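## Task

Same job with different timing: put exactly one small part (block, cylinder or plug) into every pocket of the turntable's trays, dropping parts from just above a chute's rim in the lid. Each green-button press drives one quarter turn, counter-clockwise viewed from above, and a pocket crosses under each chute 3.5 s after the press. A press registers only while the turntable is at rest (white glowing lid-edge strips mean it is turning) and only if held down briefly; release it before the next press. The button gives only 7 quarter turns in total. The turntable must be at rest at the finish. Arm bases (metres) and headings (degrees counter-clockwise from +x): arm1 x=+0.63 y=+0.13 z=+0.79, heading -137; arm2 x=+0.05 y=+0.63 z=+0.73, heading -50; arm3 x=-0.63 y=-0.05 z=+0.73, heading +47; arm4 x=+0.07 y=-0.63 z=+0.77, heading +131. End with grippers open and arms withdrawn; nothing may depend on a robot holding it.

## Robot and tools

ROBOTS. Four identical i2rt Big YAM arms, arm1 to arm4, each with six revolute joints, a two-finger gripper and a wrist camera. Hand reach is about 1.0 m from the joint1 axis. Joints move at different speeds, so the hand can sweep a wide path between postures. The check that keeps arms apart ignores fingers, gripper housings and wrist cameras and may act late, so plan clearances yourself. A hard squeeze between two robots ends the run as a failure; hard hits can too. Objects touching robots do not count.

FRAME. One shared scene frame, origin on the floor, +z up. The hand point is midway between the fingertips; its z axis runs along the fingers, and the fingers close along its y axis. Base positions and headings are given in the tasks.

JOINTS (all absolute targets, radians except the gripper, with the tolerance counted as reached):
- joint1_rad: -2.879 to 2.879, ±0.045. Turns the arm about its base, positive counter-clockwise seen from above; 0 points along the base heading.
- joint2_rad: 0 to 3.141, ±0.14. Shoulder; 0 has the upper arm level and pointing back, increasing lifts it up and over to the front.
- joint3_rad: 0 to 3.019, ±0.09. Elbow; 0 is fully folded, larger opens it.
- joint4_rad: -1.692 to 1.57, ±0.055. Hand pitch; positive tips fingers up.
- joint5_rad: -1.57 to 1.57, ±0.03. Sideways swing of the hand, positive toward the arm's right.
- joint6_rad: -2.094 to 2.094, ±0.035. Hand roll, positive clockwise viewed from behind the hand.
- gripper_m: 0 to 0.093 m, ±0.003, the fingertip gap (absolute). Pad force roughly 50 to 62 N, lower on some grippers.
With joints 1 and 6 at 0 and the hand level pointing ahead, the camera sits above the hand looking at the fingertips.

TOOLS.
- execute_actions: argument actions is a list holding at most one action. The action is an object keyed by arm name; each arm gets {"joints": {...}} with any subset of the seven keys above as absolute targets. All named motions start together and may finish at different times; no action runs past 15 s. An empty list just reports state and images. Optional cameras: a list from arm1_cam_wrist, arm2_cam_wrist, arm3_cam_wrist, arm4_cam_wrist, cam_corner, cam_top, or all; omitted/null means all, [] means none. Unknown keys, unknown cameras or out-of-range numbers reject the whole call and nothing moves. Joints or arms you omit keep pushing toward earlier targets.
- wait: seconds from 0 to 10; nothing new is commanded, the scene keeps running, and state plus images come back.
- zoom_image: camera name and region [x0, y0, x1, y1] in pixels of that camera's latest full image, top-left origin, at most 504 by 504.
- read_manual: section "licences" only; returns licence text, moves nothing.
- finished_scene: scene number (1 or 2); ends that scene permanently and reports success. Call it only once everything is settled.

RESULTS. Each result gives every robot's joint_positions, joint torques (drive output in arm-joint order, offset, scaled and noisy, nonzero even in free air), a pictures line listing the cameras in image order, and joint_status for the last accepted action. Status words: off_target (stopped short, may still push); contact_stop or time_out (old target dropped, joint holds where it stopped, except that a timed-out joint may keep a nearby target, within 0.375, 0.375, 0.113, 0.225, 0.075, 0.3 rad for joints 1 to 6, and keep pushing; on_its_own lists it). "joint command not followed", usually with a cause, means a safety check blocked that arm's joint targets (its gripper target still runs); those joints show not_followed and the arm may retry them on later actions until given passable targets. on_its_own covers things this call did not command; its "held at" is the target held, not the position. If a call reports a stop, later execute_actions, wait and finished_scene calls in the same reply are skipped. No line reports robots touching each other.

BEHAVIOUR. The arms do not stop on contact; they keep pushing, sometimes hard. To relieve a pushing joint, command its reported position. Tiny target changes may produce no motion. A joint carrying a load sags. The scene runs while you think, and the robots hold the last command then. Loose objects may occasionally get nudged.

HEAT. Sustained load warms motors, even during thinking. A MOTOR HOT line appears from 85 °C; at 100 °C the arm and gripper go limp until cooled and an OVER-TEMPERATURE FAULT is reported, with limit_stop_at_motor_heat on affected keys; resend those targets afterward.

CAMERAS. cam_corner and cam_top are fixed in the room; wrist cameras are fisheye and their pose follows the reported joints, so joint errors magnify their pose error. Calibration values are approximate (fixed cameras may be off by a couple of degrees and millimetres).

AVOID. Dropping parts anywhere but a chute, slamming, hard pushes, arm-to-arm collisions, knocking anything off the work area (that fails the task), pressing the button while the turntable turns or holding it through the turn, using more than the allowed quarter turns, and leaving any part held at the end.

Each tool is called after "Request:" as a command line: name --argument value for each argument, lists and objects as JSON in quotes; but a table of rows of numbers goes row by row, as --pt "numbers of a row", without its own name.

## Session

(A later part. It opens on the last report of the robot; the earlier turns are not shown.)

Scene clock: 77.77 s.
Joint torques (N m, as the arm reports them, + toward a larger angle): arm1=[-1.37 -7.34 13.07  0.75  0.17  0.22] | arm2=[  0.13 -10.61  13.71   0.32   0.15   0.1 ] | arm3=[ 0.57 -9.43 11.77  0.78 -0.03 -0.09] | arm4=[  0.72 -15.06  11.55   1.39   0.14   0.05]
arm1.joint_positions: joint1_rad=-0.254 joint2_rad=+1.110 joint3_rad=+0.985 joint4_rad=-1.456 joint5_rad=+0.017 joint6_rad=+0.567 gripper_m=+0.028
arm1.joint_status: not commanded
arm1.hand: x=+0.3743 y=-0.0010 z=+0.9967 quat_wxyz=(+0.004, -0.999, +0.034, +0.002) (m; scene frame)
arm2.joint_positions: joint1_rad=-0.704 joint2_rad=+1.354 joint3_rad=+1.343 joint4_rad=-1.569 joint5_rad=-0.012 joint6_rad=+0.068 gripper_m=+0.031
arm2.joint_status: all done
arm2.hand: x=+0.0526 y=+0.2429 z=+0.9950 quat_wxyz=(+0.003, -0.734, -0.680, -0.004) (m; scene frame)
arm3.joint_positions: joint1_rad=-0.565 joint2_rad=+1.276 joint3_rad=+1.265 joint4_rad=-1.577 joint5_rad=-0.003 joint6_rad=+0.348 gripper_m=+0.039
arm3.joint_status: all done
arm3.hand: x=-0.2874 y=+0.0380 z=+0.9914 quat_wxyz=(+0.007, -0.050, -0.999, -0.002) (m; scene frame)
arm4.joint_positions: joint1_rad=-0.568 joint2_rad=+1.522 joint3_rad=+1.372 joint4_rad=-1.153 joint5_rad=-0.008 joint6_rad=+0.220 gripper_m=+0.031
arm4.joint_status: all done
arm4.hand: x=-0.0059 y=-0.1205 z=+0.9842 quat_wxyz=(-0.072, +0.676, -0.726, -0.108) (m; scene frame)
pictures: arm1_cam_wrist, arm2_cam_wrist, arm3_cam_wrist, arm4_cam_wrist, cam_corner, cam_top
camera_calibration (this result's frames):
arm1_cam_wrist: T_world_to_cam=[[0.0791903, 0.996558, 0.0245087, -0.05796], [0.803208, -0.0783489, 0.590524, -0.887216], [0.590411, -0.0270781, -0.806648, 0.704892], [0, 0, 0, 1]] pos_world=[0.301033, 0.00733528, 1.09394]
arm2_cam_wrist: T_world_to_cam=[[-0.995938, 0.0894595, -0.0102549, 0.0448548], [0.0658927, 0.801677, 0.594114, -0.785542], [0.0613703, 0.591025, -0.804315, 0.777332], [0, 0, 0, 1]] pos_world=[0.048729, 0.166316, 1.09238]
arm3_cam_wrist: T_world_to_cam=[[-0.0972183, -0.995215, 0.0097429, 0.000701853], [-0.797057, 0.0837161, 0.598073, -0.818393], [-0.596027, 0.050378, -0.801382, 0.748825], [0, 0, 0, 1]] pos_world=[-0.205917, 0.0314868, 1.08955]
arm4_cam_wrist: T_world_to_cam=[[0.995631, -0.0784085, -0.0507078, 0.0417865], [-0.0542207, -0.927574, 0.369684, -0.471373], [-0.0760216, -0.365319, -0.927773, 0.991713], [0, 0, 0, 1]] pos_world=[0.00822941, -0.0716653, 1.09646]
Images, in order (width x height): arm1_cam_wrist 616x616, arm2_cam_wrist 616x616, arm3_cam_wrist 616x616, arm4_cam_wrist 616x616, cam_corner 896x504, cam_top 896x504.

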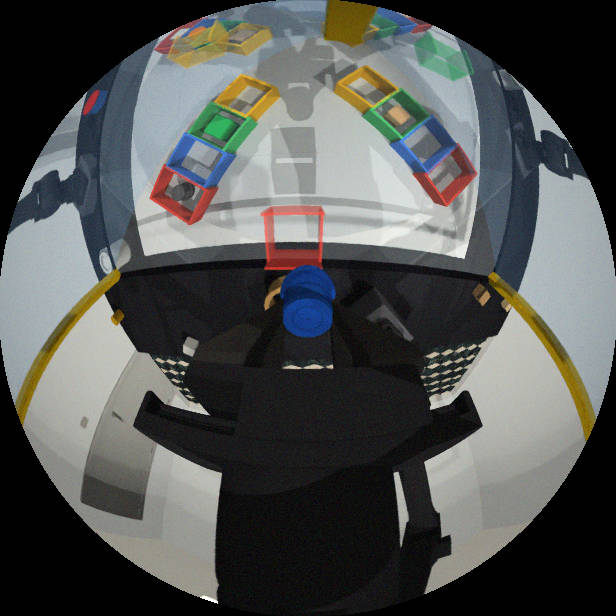

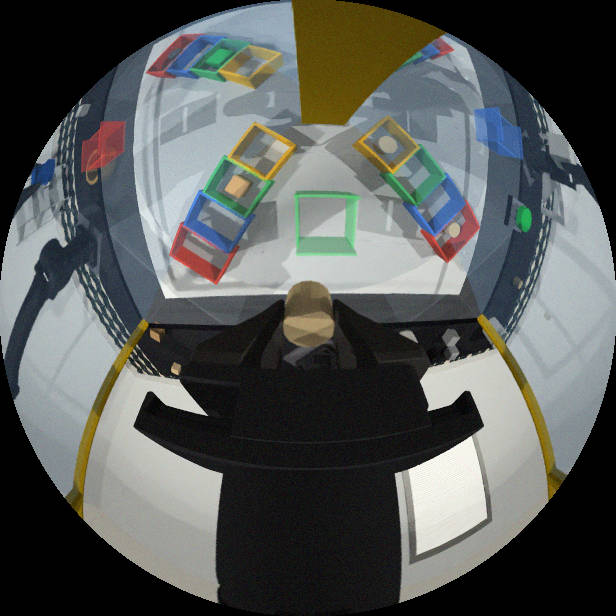

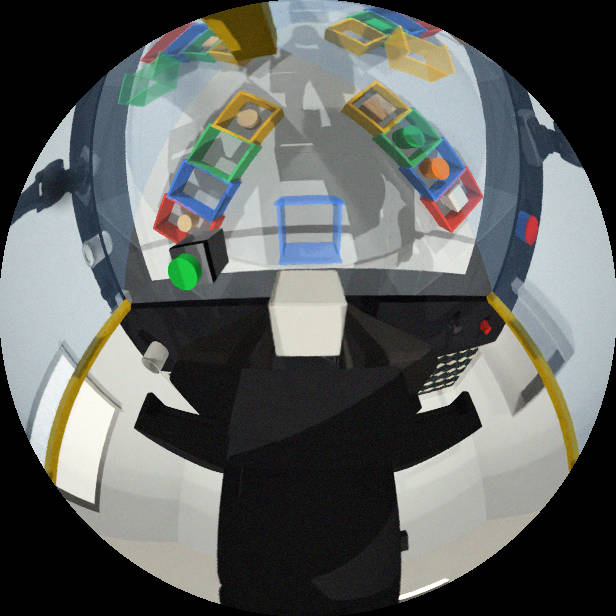

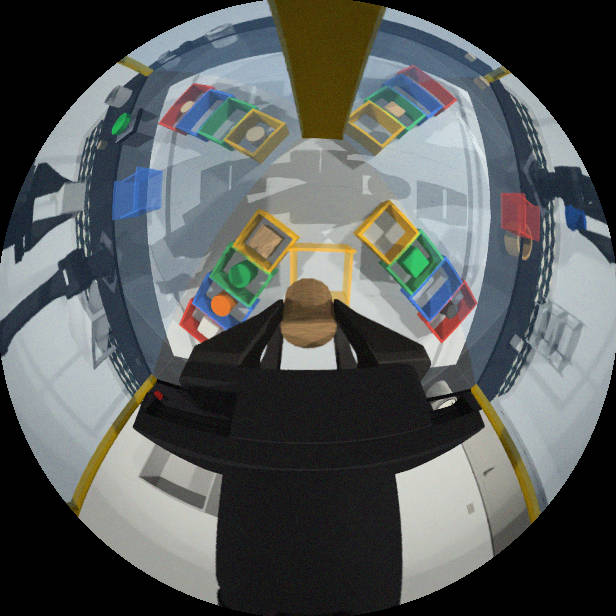

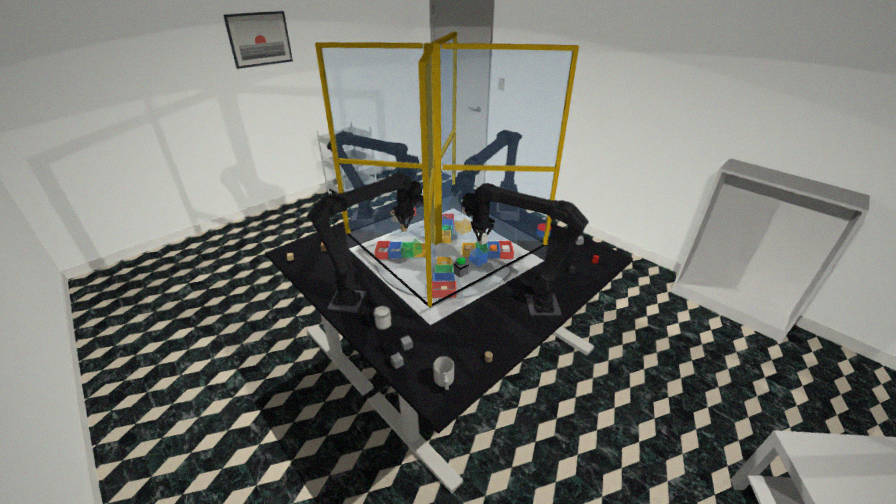

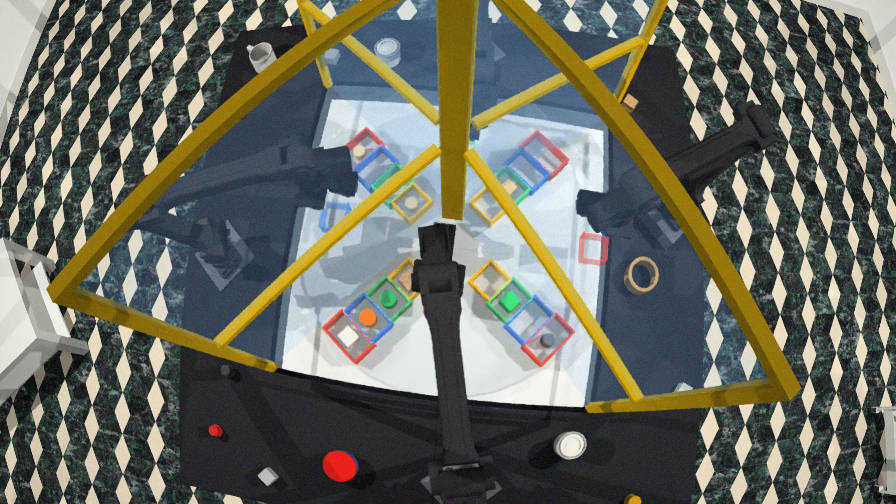

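Request:
execute_actions --actions '[{"arm1":{"joints":{"joint2_rad":1.162,"joint3_rad":0.875,"joint4_rad":-1.257}},"arm2":{"joints":{"joint1_rad":-0.755,"joint2_rad":1.422,"joint3_rad":1.272,"joint4_rad":-1.395}},"arm3":{"joints":{"joint1_rad":-0.263,"joint2_rad":1.4,"joint3_rad":1.42,"joint4_rad":-1.5}},"arm4":{"joints":{"joint1_rad":-0.607,"joint2_rad":1.52,"joint3_rad":1.255,"joint4_rad":-0.977}}}]' --cameras '["arm1_cam_wrist","arm2_cam_wrist","arm3_cam_wrist","arm4_cam_wrist"]'

Scene clock: 93.67 s.
Joint torques (N m, as the arm reports them, + toward a larger angle): arm1=[-1.37 -7.34 10.12  0.85  0.16  0.22] | arm2=[  0.38 -10.73   9.33   0.52   0.17   0.12] | arm3=[ -0.14 -12.72  11.09   0.86   0.05  -0.07] | arm4=[  0.97 -13.9    8.42   1.5    0.12   0.03]
arm1.joint_positions: joint1_rad=-0.254 joint2_rad=+1.167 joint3_rad=+0.862 joint4_rad=-1.271 joint5_rad=+0.017 joint6_rad=+0.567 gripper_m=+0.028
arm1.joint_status: all done
arm1.hand: x=+0.3673 y=-0.0054 z=+0.9351 quat_wxyz=(+0.003, -0.999, +0.034, +0.004) (m; scene frame)
arm2.joint_positions: joint1_rad=-0.753 joint2_rad=+1.422 joint3_rad=+1.273 joint4_rad=-1.404 joint5_rad=-0.012 joint6_rad=+0.068 gripper_m=+0.031
arm2.joint_status: all done
arm2.hand: x=+0.0314 y=+0.2148 z=+0.9426 quat_wxyz=(-0.006, -0.750, -0.661, +0.005) (m; scene frame)
arm3.joint_positions: joint1_rad=-0.251 joint2_rad=+1.413 joint3_rad=+1.375 joint4_rad=-1.506 joint5_rad=-0.005 joint6_rad=+0.348 gripper_m=+0.039
arm3.joint_status: all done
arm3.hand: x=-0.2775 y=+0.1739 z=+0.9847 quat_wxyz=(-0.013, +0.106, -0.994, -0.011) (m; scene frame)
arm4.joint_positions: joint1_rad=-0.608 joint2_rad=+1.524 joint3_rad=+1.247 joint4_rad=-0.996 joint5_rad=-0.008 joint6_rad=+0.220 gripper_m=+0.031
arm4.joint_status: all done
arm4.hand: x=+0.0150 y=-0.1205 z=+0.9391 quat_wxyz=(-0.083, +0.660, -0.737, -0.119) (m; scene frame)
pictures: arm1_cam_wrist, arm2_cam_wrist, arm3_cam_wrist, arm4_cam_wrist
camera_calibration (this result's frames):
arm1_cam_wrist: T_world_to_cam=[[0.0793088, 0.996603, 0.0222142, -0.0494313], [0.805376, -0.0771914, 0.587717, -0.843696], [0.587435, -0.0287204, -0.808761, 0.66227], [0, 0, 0, 1]] pos_world=[0.294372, 0.003158, 1.03257]
arm2_cam_wrist: T_world_to_cam=[[-0.990389, 0.137754, -0.0123597, 0.0171588], [0.105989, 0.813337, 0.572056, -0.713512], [0.0888558, 0.565249, -0.820121, 0.772652], [0, 0, 0, 1]] pos_world=[0.0239636, 0.141222, 1.04205]
arm3_cam_wrist: T_world_to_cam=[[0.214676, -0.976666, -0.00611473, 0.235857], [-0.806107, -0.180714, 0.563502, -0.740305], [-0.551458, -0.116041, -0.826092, 0.808079], [0, 0, 0, 1]] pos_world=[-0.201776, 0.190341, 1.08615]
arm4_cam_wrist: T_world_to_cam=[[0.991547, -0.116423, -0.0572778, 0.0203365], [-0.0901175, -0.935539, 0.341533, -0.4275], [-0.0933478, -0.333484, -0.938123, 0.965252], [0, 0, 0, 1]] pos_world=[0.0314144, -0.0756787, 1.0527]
Images, in order (width x height): arm1_cam_wrist 616x616, arm2_cam_wrist 616x616, arm3_cam_wrist 616x616, arm4_cam_wrist 616x616.

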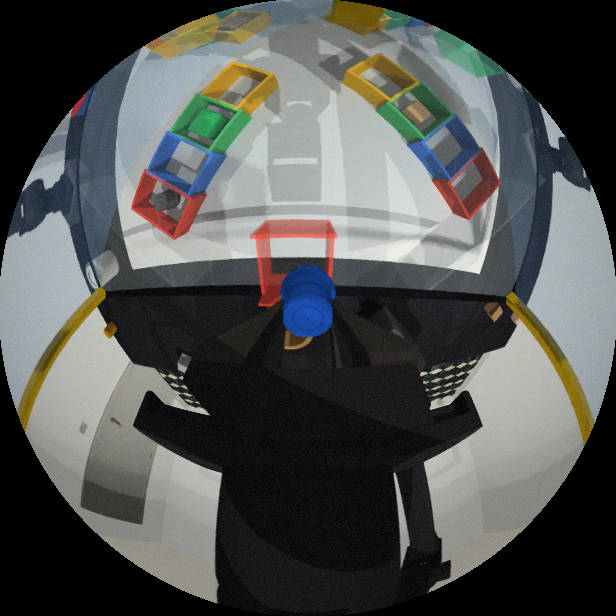

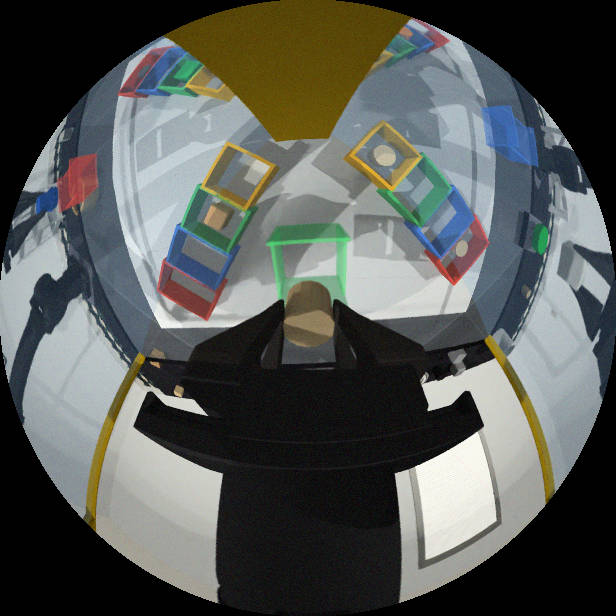

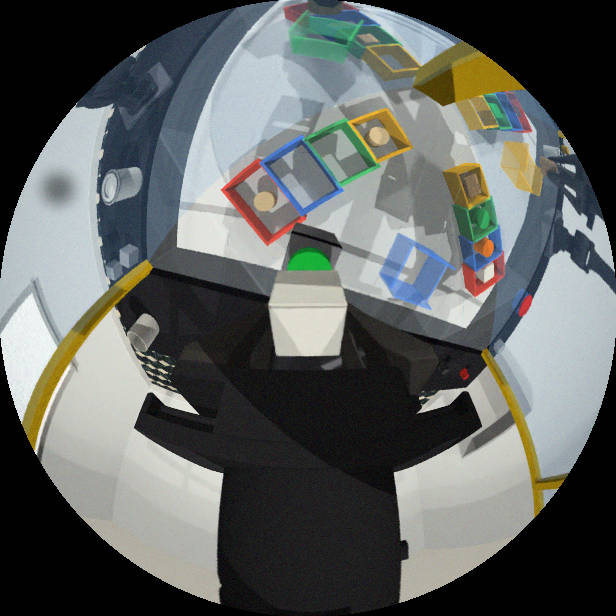

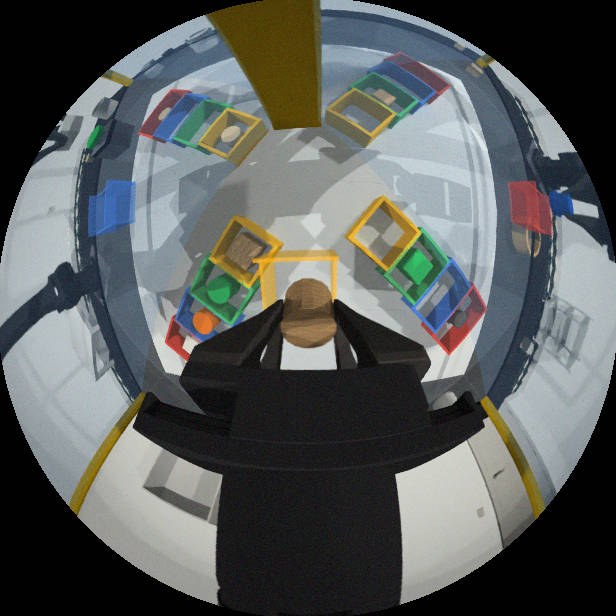

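Request:
execute_actions --actions '[{"arm3":{"joints":{"joint1_rad":-0.275,"joint2_rad":1.44,"joint3_rad":1.26,"joint4_rad":-1.367}}}]' --cameras '[]'

Request:
execute_actions --actions '[{"arm3":{"joints":{"joint2_rad":1.28,"joint4_rad":-1.5}}}]' --cameras '[]'

Request:
execute_actions --actions '[{"arm3":{"joints":{"joint1_rad":-0.603,"joint2_rad":1.33,"joint3_rad":1.18,"joint4_rad":-1.395}},"arm1":{"joints":{"joint1_rad":-0.212}},"arm4":{"joints":{"joint1_rad":-0.585}}}]' --cameras '["cam_top"]'

Request:
wait --seconds 0.7

Request:
wait --seconds 0.4

Scene clock: 108.73 s.
Joint torques (N m, as the arm reports them, + toward a larger angle): arm1=[-1.42 -7.52 10.18  0.89  0.17  0.22] | arm2=[  0.24 -10.41   9.33   0.53   0.15   0.14] | arm3=[  0.89 -10.81   6.84   1.2   -0.05  -0.07] | arm4=[  0.53 -13.43   8.29   1.41   0.13   0.01]
arm1.joint_positions: joint1_rad=-0.254 joint2_rad=+1.167 joint3_rad=+0.862 joint4_rad=-1.271 joint5_rad=+0.017 joint6_rad=+0.567 gripper_m=+0.028
arm1.joint_status: not commanded
arm1.hand: x=+0.3673 y=-0.0054 z=+0.9351 quat_wxyz=(+0.003, -0.999, +0.034, +0.004) (m; scene frame)
arm2.joint_positions: joint1_rad=-0.753 joint2_rad=+1.422 joint3_rad=+1.273 joint4_rad=-1.404 joint5_rad=-0.012 joint6_rad=+0.068 gripper_m=+0.031
arm2.joint_status: not commanded
arm2.hand: x=+0.0314 y=+0.2148 z=+0.9426 quat_wxyz=(-0.006, -0.750, -0.661, +0.005) (m; scene frame)
arm3.joint_positions: joint1_rad=-0.264 joint2_rad=+1.428 joint3_rad=+1.273 joint4_rad=-1.382 joint5_rad=-0.003 joint6_rad=+0.348 gripper_m=+0.039
arm3.joint_status: all done
arm3.hand: x=-0.2718 y=+0.1707 z=+0.9399 quat_wxyz=(-0.017, +0.100, -0.995, -0.011) (m; scene frame)
arm4.joint_positions: joint1_rad=-0.608 joint2_rad=+1.524 joint3_rad=+1.247 joint4_rad=-0.996 joint5_rad=-0.008 joint6_rad=+0.220 gripper_m=+0.031
arm4.joint_status: not commanded
arm4.hand: x=+0.0150 y=-0.1205 z=+0.9391 quat_wxyz=(-0.083, +0.660, -0.737, -0.119) (m; scene frame)
pictures: none
No camera images: the call's "cameras" was empty. Leave "cameras" out to get every camera's image.

Scene clock: 109.87 s.
Joint torques (N m, as the arm reports them, + toward a larger angle): arm1=[-1.35 -7.52 10.18  0.9   0.17  0.22] | arm2=[  0.24 -10.53   9.32   0.57   0.16   0.13] | arm3=[ 0.61 -9.68  8.57  0.33 -0.02 -0.08] | arm4=[  0.82 -13.45   8.44   1.44   0.13   0.02]
arm1.joint_positions: joint1_rad=-0.254 joint2_rad=+1.167 joint3_rad=+0.862 joint4_rad=-1.271 joint5_rad=+0.017 joint6_rad=+0.567 gripper_m=+0.028
arm1.joint_status: not commanded
arm1.hand: x=+0.3673 y=-0.0054 z=+0.9351 quat_wxyz=(+0.003, -0.999, +0.034, +0.004) (m; scene frame)
arm2.joint_positions: joint1_rad=-0.753 joint2_rad=+1.422 joint3_rad=+1.273 joint4_rad=-1.404 joint5_rad=-0.012 joint6_rad=+0.068 gripper_m=+0.031
arm2.joint_status: not commanded
arm2.hand: x=+0.0314 y=+0.2148 z=+0.9426 quat_wxyz=(-0.006, -0.750, -0.661, +0.005) (m; scene frame)
arm3.joint_positions: joint1_rad=-0.264 joint2_rad=+1.278 joint3_rad=+1.254 joint4_rad=-1.490 joint5_rad=-0.003 joint6_rad=+0.348 gripper_m=+0.039
arm3.joint_status: all done
arm3.hand: x=-0.3126 y=+0.1456 z=+0.9873 quat_wxyz=(-0.027, +0.100, -0.995, -0.016) (m; scene frame)
arm4.joint_positions: joint1_rad=-0.608 joint2_rad=+1.524 joint3_rad=+1.247 joint4_rad=-0.996 joint5_rad=-0.008 joint6_rad=+0.220 gripper_m=+0.031
arm4.joint_status: not commanded
arm4.hand: x=+0.0150 y=-0.1205 z=+0.9391 quat_wxyz=(-0.083, +0.660, -0.737, -0.119) (m; scene frame)
pictures: none
No camera images: the call's "cameras" was empty. Leave "cameras" out to get every camera's image.

Scene clock: 110.87 s.
Joint torques (N m, as the arm reports them, + toward a larger angle): arm1=[-0.13 -7.56 10.19  0.89  0.17  0.22] | arm2=[  0.32 -10.74   9.29   0.58   0.15   0.14] | arm3=[  1.65 -11.47   8.36   1.02  -0.04  -0.08] | arm4=[  1.31 -13.34   8.41   1.57   0.14   0.03]
arm1.joint_positions: joint1_rad=-0.220 joint2_rad=+1.167 joint3_rad=+0.862 joint4_rad=-1.271 joint5_rad=+0.017 joint6_rad=+0.567 gripper_m=+0.028
arm1.joint_status: all done
arm1.hand: x=+0.3722 y=-0.0143 z=+0.9352 quat_wxyz=(+0.003, -1.000, +0.017, +0.004) (m; scene frame)
arm2.joint_positions: joint1_rad=-0.753 joint2_rad=+1.422 joint3_rad=+1.273 joint4_rad=-1.404 joint5_rad=-0.012 joint6_rad=+0.068 gripper_m=+0.031
arm2.joint_status: not commanded
arm2.hand: x=+0.0314 y=+0.2148 z=+0.9426 quat_wxyz=(-0.006, -0.750, -0.661, +0.005) (m; scene frame)
arm3.joint_positions: joint1_rad=-0.610 joint2_rad=+1.343 joint3_rad=+1.172 joint4_rad=-1.406 joint5_rad=-0.003 joint6_rad=+0.348 gripper_m=+0.039
arm3.joint_status: all done
arm3.hand: x=-0.2611 y=+0.0274 z=+0.9329 quat_wxyz=(+0.002, -0.072, -0.997, -0.003) (m; scene frame)
arm4.joint_positions: joint1_rad=-0.588 joint2_rad=+1.524 joint3_rad=+1.247 joint4_rad=-0.996 joint5_rad=-0.008 joint6_rad=+0.220 gripper_m=+0.031
arm4.joint_status: all done
arm4.hand: x=+0.0047 y=-0.1217 z=+0.9390 quat_wxyz=(-0.082, +0.667, -0.731, -0.119) (m; scene frame)
pictures: cam_top
Images, in order (width x height): cam_top 896x504.

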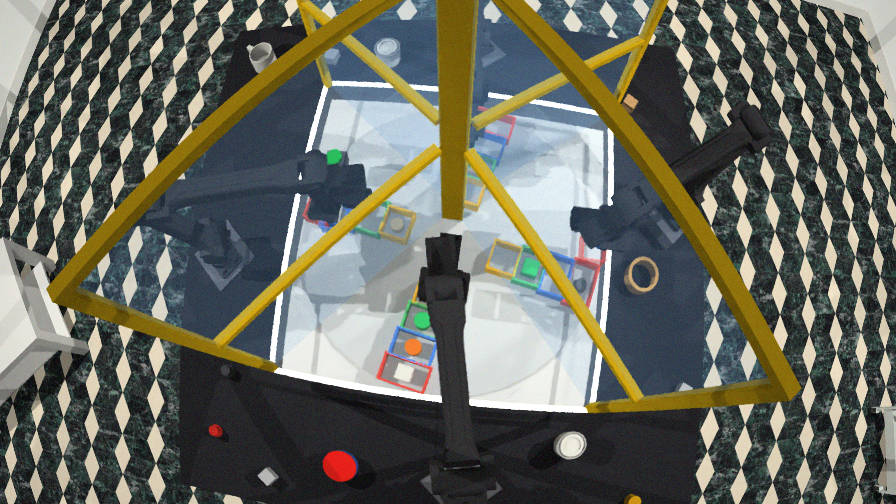

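Scene clock: 111.57 s.
Joint torques (N m, as the arm reports them, + toward a larger angle): arm1=[-0.14 -7.53 10.18  0.88  0.16  0.22] | arm2=[  0.25 -10.59   9.3    0.55   0.16   0.13] | arm3=[  2.01 -11.66   8.43   1.04  -0.03  -0.06] | arm4=[  0.93 -13.24   8.51   1.38   0.11   0.04]
arm1.joint_positions: joint1_rad=-0.220 joint2_rad=+1.167 joint3_rad=+0.862 joint4_rad=-1.271 joint5_rad=+0.017 joint6_rad=+0.567 gripper_m=+0.028
arm1.joint_status: all done
arm1.hand: x=+0.3722 y=-0.0143 z=+0.9352 quat_wxyz=(+0.003, -1.000, +0.017, +0.004) (m; scene frame)
arm2.joint_positions: joint1_rad=-0.753 joint2_rad=+1.422 joint3_rad=+1.273 joint4_rad=-1.404 joint5_rad=-0.012 joint6_rad=+0.068 gripper_m=+0.031
arm2.joint_status: not commanded
arm2.hand: x=+0.0314 y=+0.2148 z=+0.9426 quat_wxyz=(-0.006, -0.750, -0.661, +0.005) (m; scene frame)
arm3.joint_positions: joint1_rad=-0.610 joint2_rad=+1.343 joint3_rad=+1.172 joint4_rad=-1.406 joint5_rad=-0.003 joint6_rad=+0.348 gripper_m=+0.039
arm3.joint_status: all done
arm3.hand: x=-0.2611 y=+0.0274 z=+0.9329 quat_wxyz=(+0.002, -0.073, -0.997, -0.003) (m; scene frame)
arm4.joint_positions: joint1_rad=-0.588 joint2_rad=+1.524 joint3_rad=+1.247 joint4_rad=-0.996 joint5_rad=-0.008 joint6_rad=+0.220 gripper_m=+0.031
arm4.joint_status: all done
arm4.hand: x=+0.0047 y=-0.1217 z=+0.9390 quat_wxyz=(-0.082, +0.667, -0.731, -0.119) (m; scene frame)
wait: 0.70 s; at rest by 0.27 s
pictures: arm1_cam_wrist, arm2_cam_wrist, arm3_cam_wrist, arm4_cam_wrist, cam_corner, cam_top
camera_calibration (this result's frames):
arm1_cam_wrist: T_world_to_cam=[[0.0454452, 0.998717, 0.0223582, -0.0284914], [0.807764, -0.049906, 0.587389, -0.848567], [0.587751, -0.00863386, -0.808996, 0.659587], [0, 0, 0, 1]] pos_world=[0.299063, -0.00819899, 1.03268]
arm2_cam_wrist: T_world_to_cam=[[-0.990389, 0.137754, -0.0123597, 0.0171588], [0.105989, 0.813337, 0.572056, -0.713512], [0.0888558, 0.565249, -0.820121, 0.772652], [0, 0, 0, 1]] pos_world=[0.0239636, 0.141222, 1.04205]
arm3_cam_wrist: T_world_to_cam=[[-0.141653, -0.989896, 0.00635092, -0.0153719], [-0.798642, 0.11807, 0.59011, -0.755435], [-0.584897, 0.0785184, -0.807298, 0.72577], [0, 0, 0, 1]] pos_world=[-0.180999, 0.0169917, 1.0318]
arm4_cam_wrist: T_world_to_cam=[[0.993691, -0.09636, -0.0573897, 0.032909], [-0.0711439, -0.937132, 0.341647, -0.429946], [-0.0867028, -0.335409, -0.938074, 0.963528], [0, 0, 0, 1]] pos_world=[0.0202512, -0.0765689, 1.05264]
Images, in order (width x height): arm1_cam_wrist 616x616, arm2_cam_wrist 616x616, arm3_cam_wrist 616x616, arm4_cam_wrist 616x616, cam_corner 896x504, cam_top 896x504.

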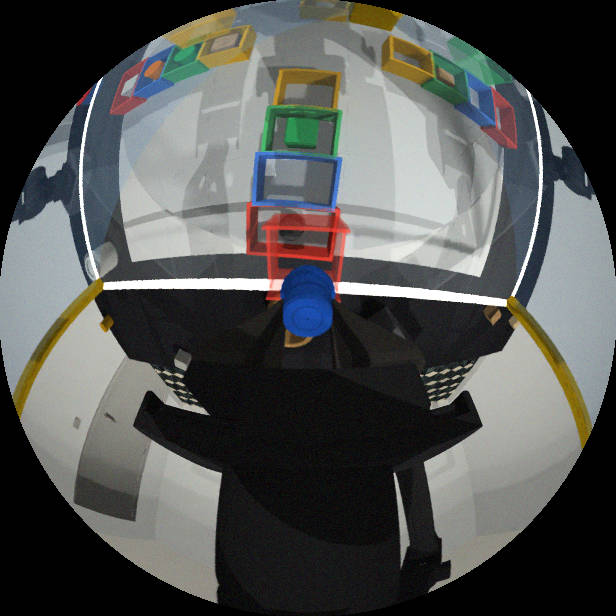

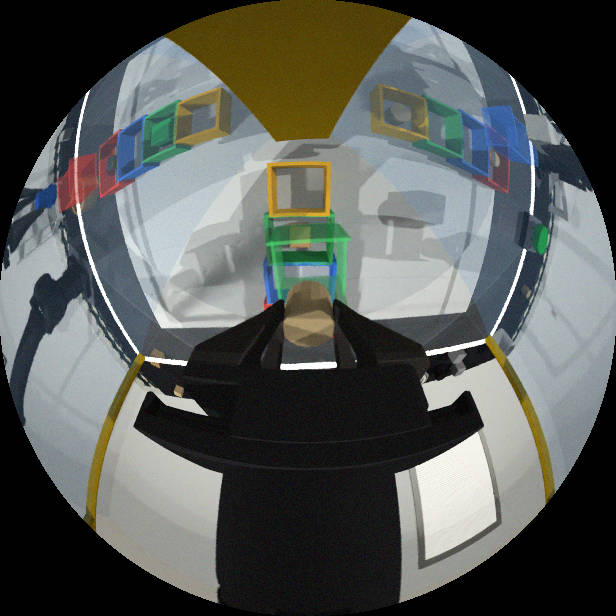

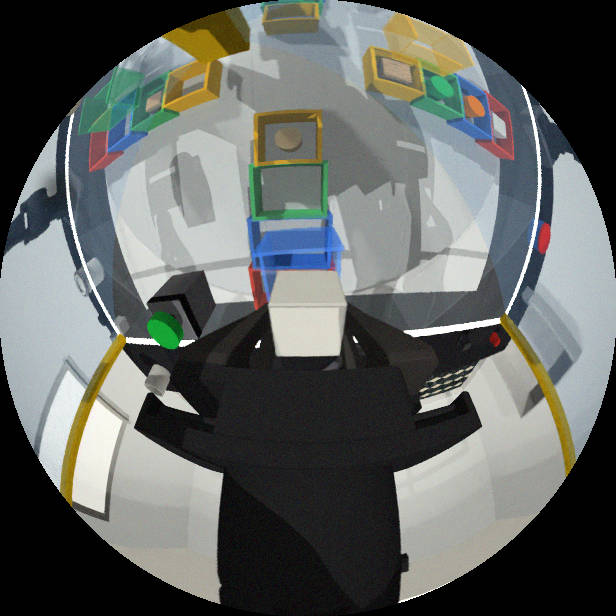

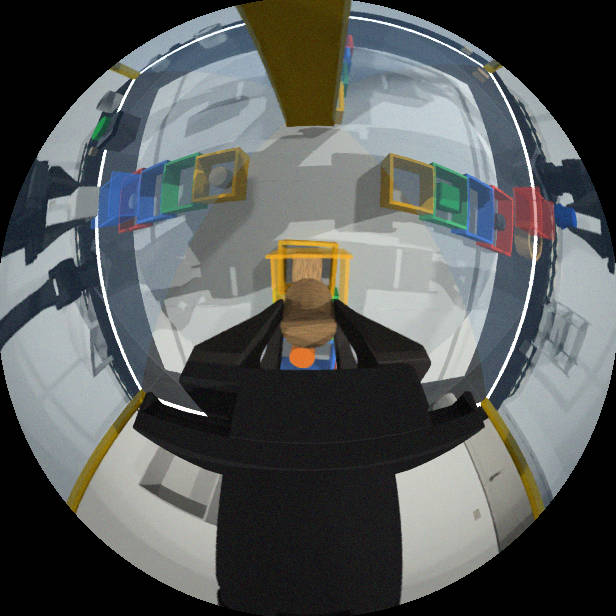

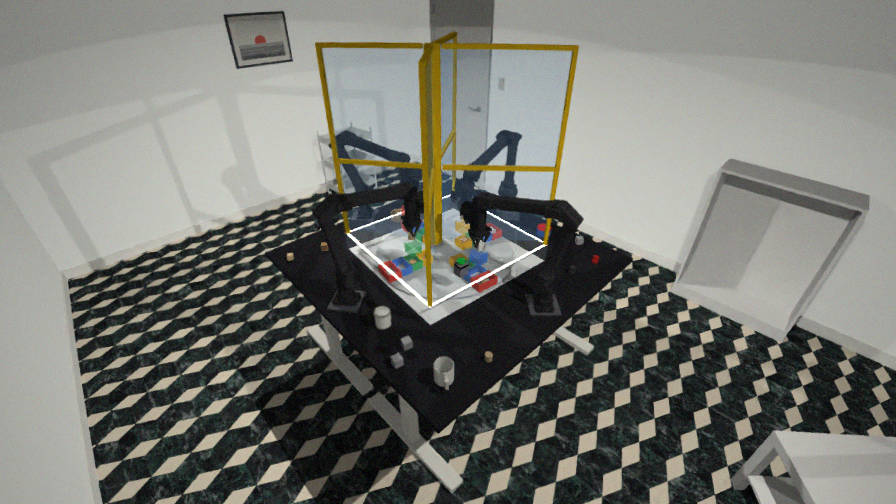

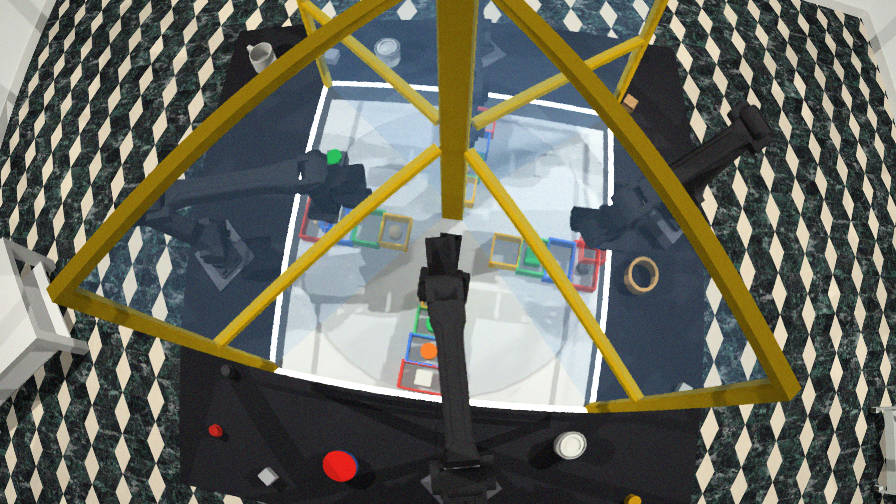

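Scene clock: 111.97 s.
Joint torques (N m, as the arm reports them, + toward a larger angle): arm1=[-0.09 -7.49 10.18  0.88  0.17  0.23] | arm2=[  0.35 -10.61   9.39   0.59   0.15   0.11] | arm3=[  1.59 -11.19   8.36   1.09  -0.05  -0.07] | arm4=[  1.23 -13.36   8.41   1.51   0.12   0.05]
arm1.joint_positions: joint1_rad=-0.220 joint2_rad=+1.167 joint3_rad=+0.862 joint4_rad=-1.271 joint5_rad=+0.017 joint6_rad=+0.567 gripper_m=+0.028
arm1.joint_status: all done
arm1.hand: x=+0.3722 y=-0.0143 z=+0.9352 quat_wxyz=(+0.003, -1.000, +0.017, +0.004) (m; scene frame)
arm2.joint_positions: joint1_rad=-0.753 joint2_rad=+1.422 joint3_rad=+1.273 joint4_rad=-1.404 joint5_rad=-0.012 joint6_rad=+0.068 gripper_m=+0.031
arm2.joint_status: not commanded
arm2.hand: x=+0.0314 y=+0.2148 z=+0.9426 quat_wxyz=(-0.006, -0.750, -0.661, +0.005) (m; scene frame)
arm3.joint_positions: joint1_rad=-0.610 joint2_rad=+1.343 joint3_rad=+1.172 joint4_rad=-1.406 joint5_rad=-0.003 joint6_rad=+0.348 gripper_m=+0.039
arm3.joint_status: all done
arm3.hand: x=-0.2611 y=+0.0274 z=+0.9329 quat_wxyz=(+0.002, -0.073, -0.997, -0.003) (m; scene frame)
arm4.joint_positions: joint1_rad=-0.588 joint2_rad=+1.524 joint3_rad=+1.247 joint4_rad=-0.996 joint5_rad=-0.008 joint6_rad=+0.220 gripper_m=+0.031
arm4.joint_status: all done
arm4.hand: x=+0.0047 y=-0.1217 z=+0.9390 quat_wxyz=(-0.082, +0.667, -0.731, -0.119) (m; scene frame)
wait: 0.40 s; at rest by 0.27 s
pictures: arm1_cam_wrist, arm2_cam_wrist, arm3_cam_wrist, arm4_cam_wrist, cam_corner, cam_top
camera_calibration (this result's frames):
arm1_cam_wrist: T_world_to_cam=[[0.0454452, 0.998717, 0.0223582, -0.0284914], [0.807764, -0.049906, 0.587389, -0.848567], [0.587751, -0.00863386, -0.808996, 0.659587], [0, 0, 0, 1]] pos_world=[0.299063, -0.00819899, 1.03268]
arm2_cam_wrist: T_world_to_cam=[[-0.990389, 0.137754, -0.0123597, 0.0171588], [0.105989, 0.813337, 0.572056, -0.713512], [0.0888558, 0.565249, -0.820121, 0.772652], [0, 0, 0, 1]] pos_world=[0.0239636, 0.141222, 1.04205]
arm3_cam_wrist: T_world_to_cam=[[-0.141653, -0.989896, 0.00635092, -0.0153719], [-0.798642, 0.11807, 0.59011, -0.755435], [-0.584897, 0.0785184, -0.807298, 0.72577], [0, 0, 0, 1]] pos_world=[-0.180999, 0.0169917, 1.0318]
arm4_cam_wrist: T_world_to_cam=[[0.993691, -0.09636, -0.0573897, 0.032909], [-0.0711439, -0.937132, 0.341647, -0.429946], [-0.0867028, -0.335409, -0.938074, 0.963528], [0, 0, 0, 1]] pos_world=[0.0202512, -0.0765689, 1.05264]
Images, in order (width x height): arm1_cam_wrist 616x616, arm2_cam_wrist 616x616, arm3_cam_wrist 616x616, arm4_cam_wrist 616x616, cam_corner 896x504, cam_top 896x504.

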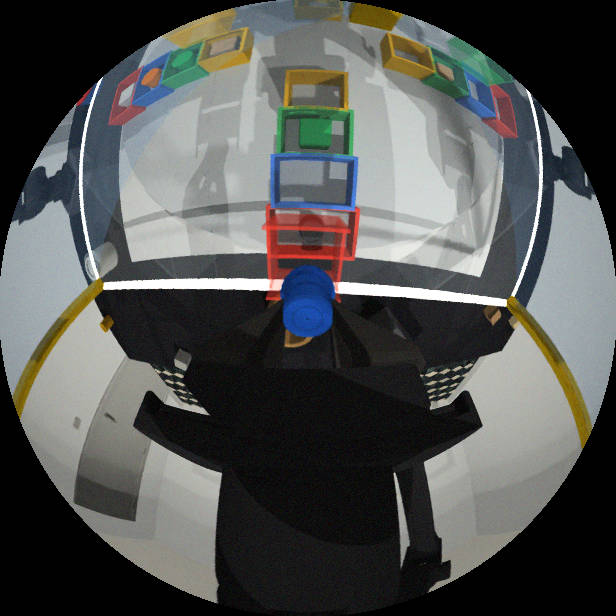

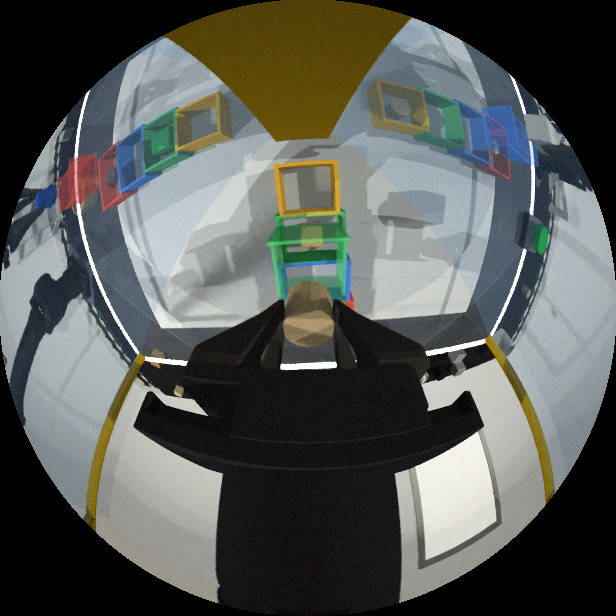

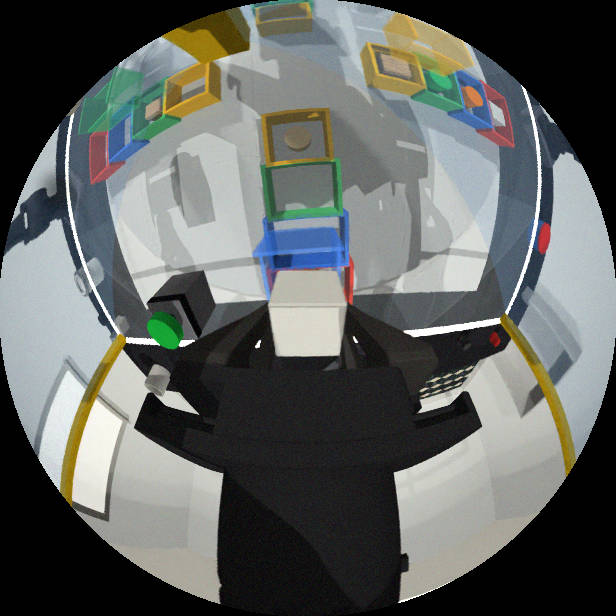

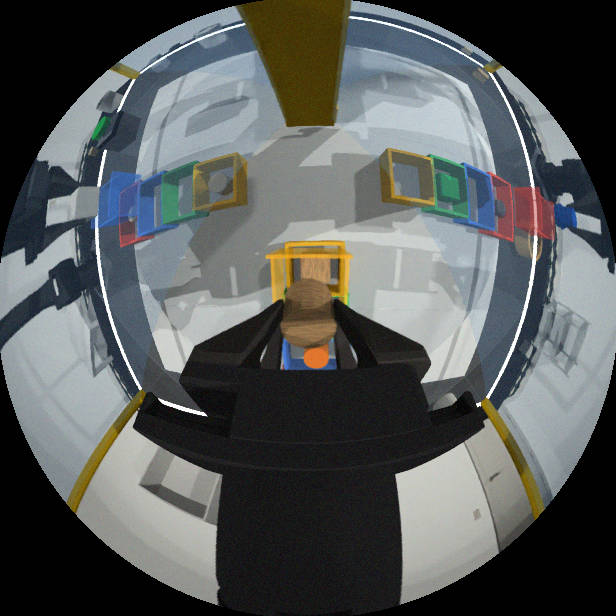

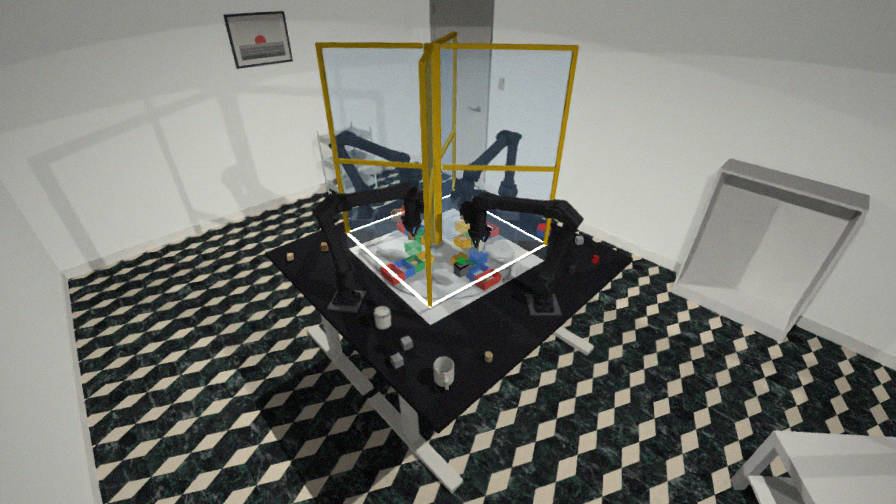

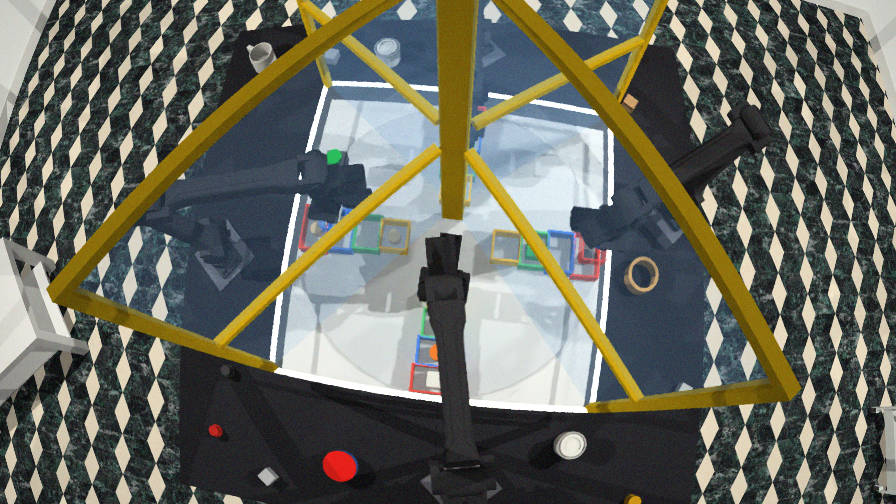

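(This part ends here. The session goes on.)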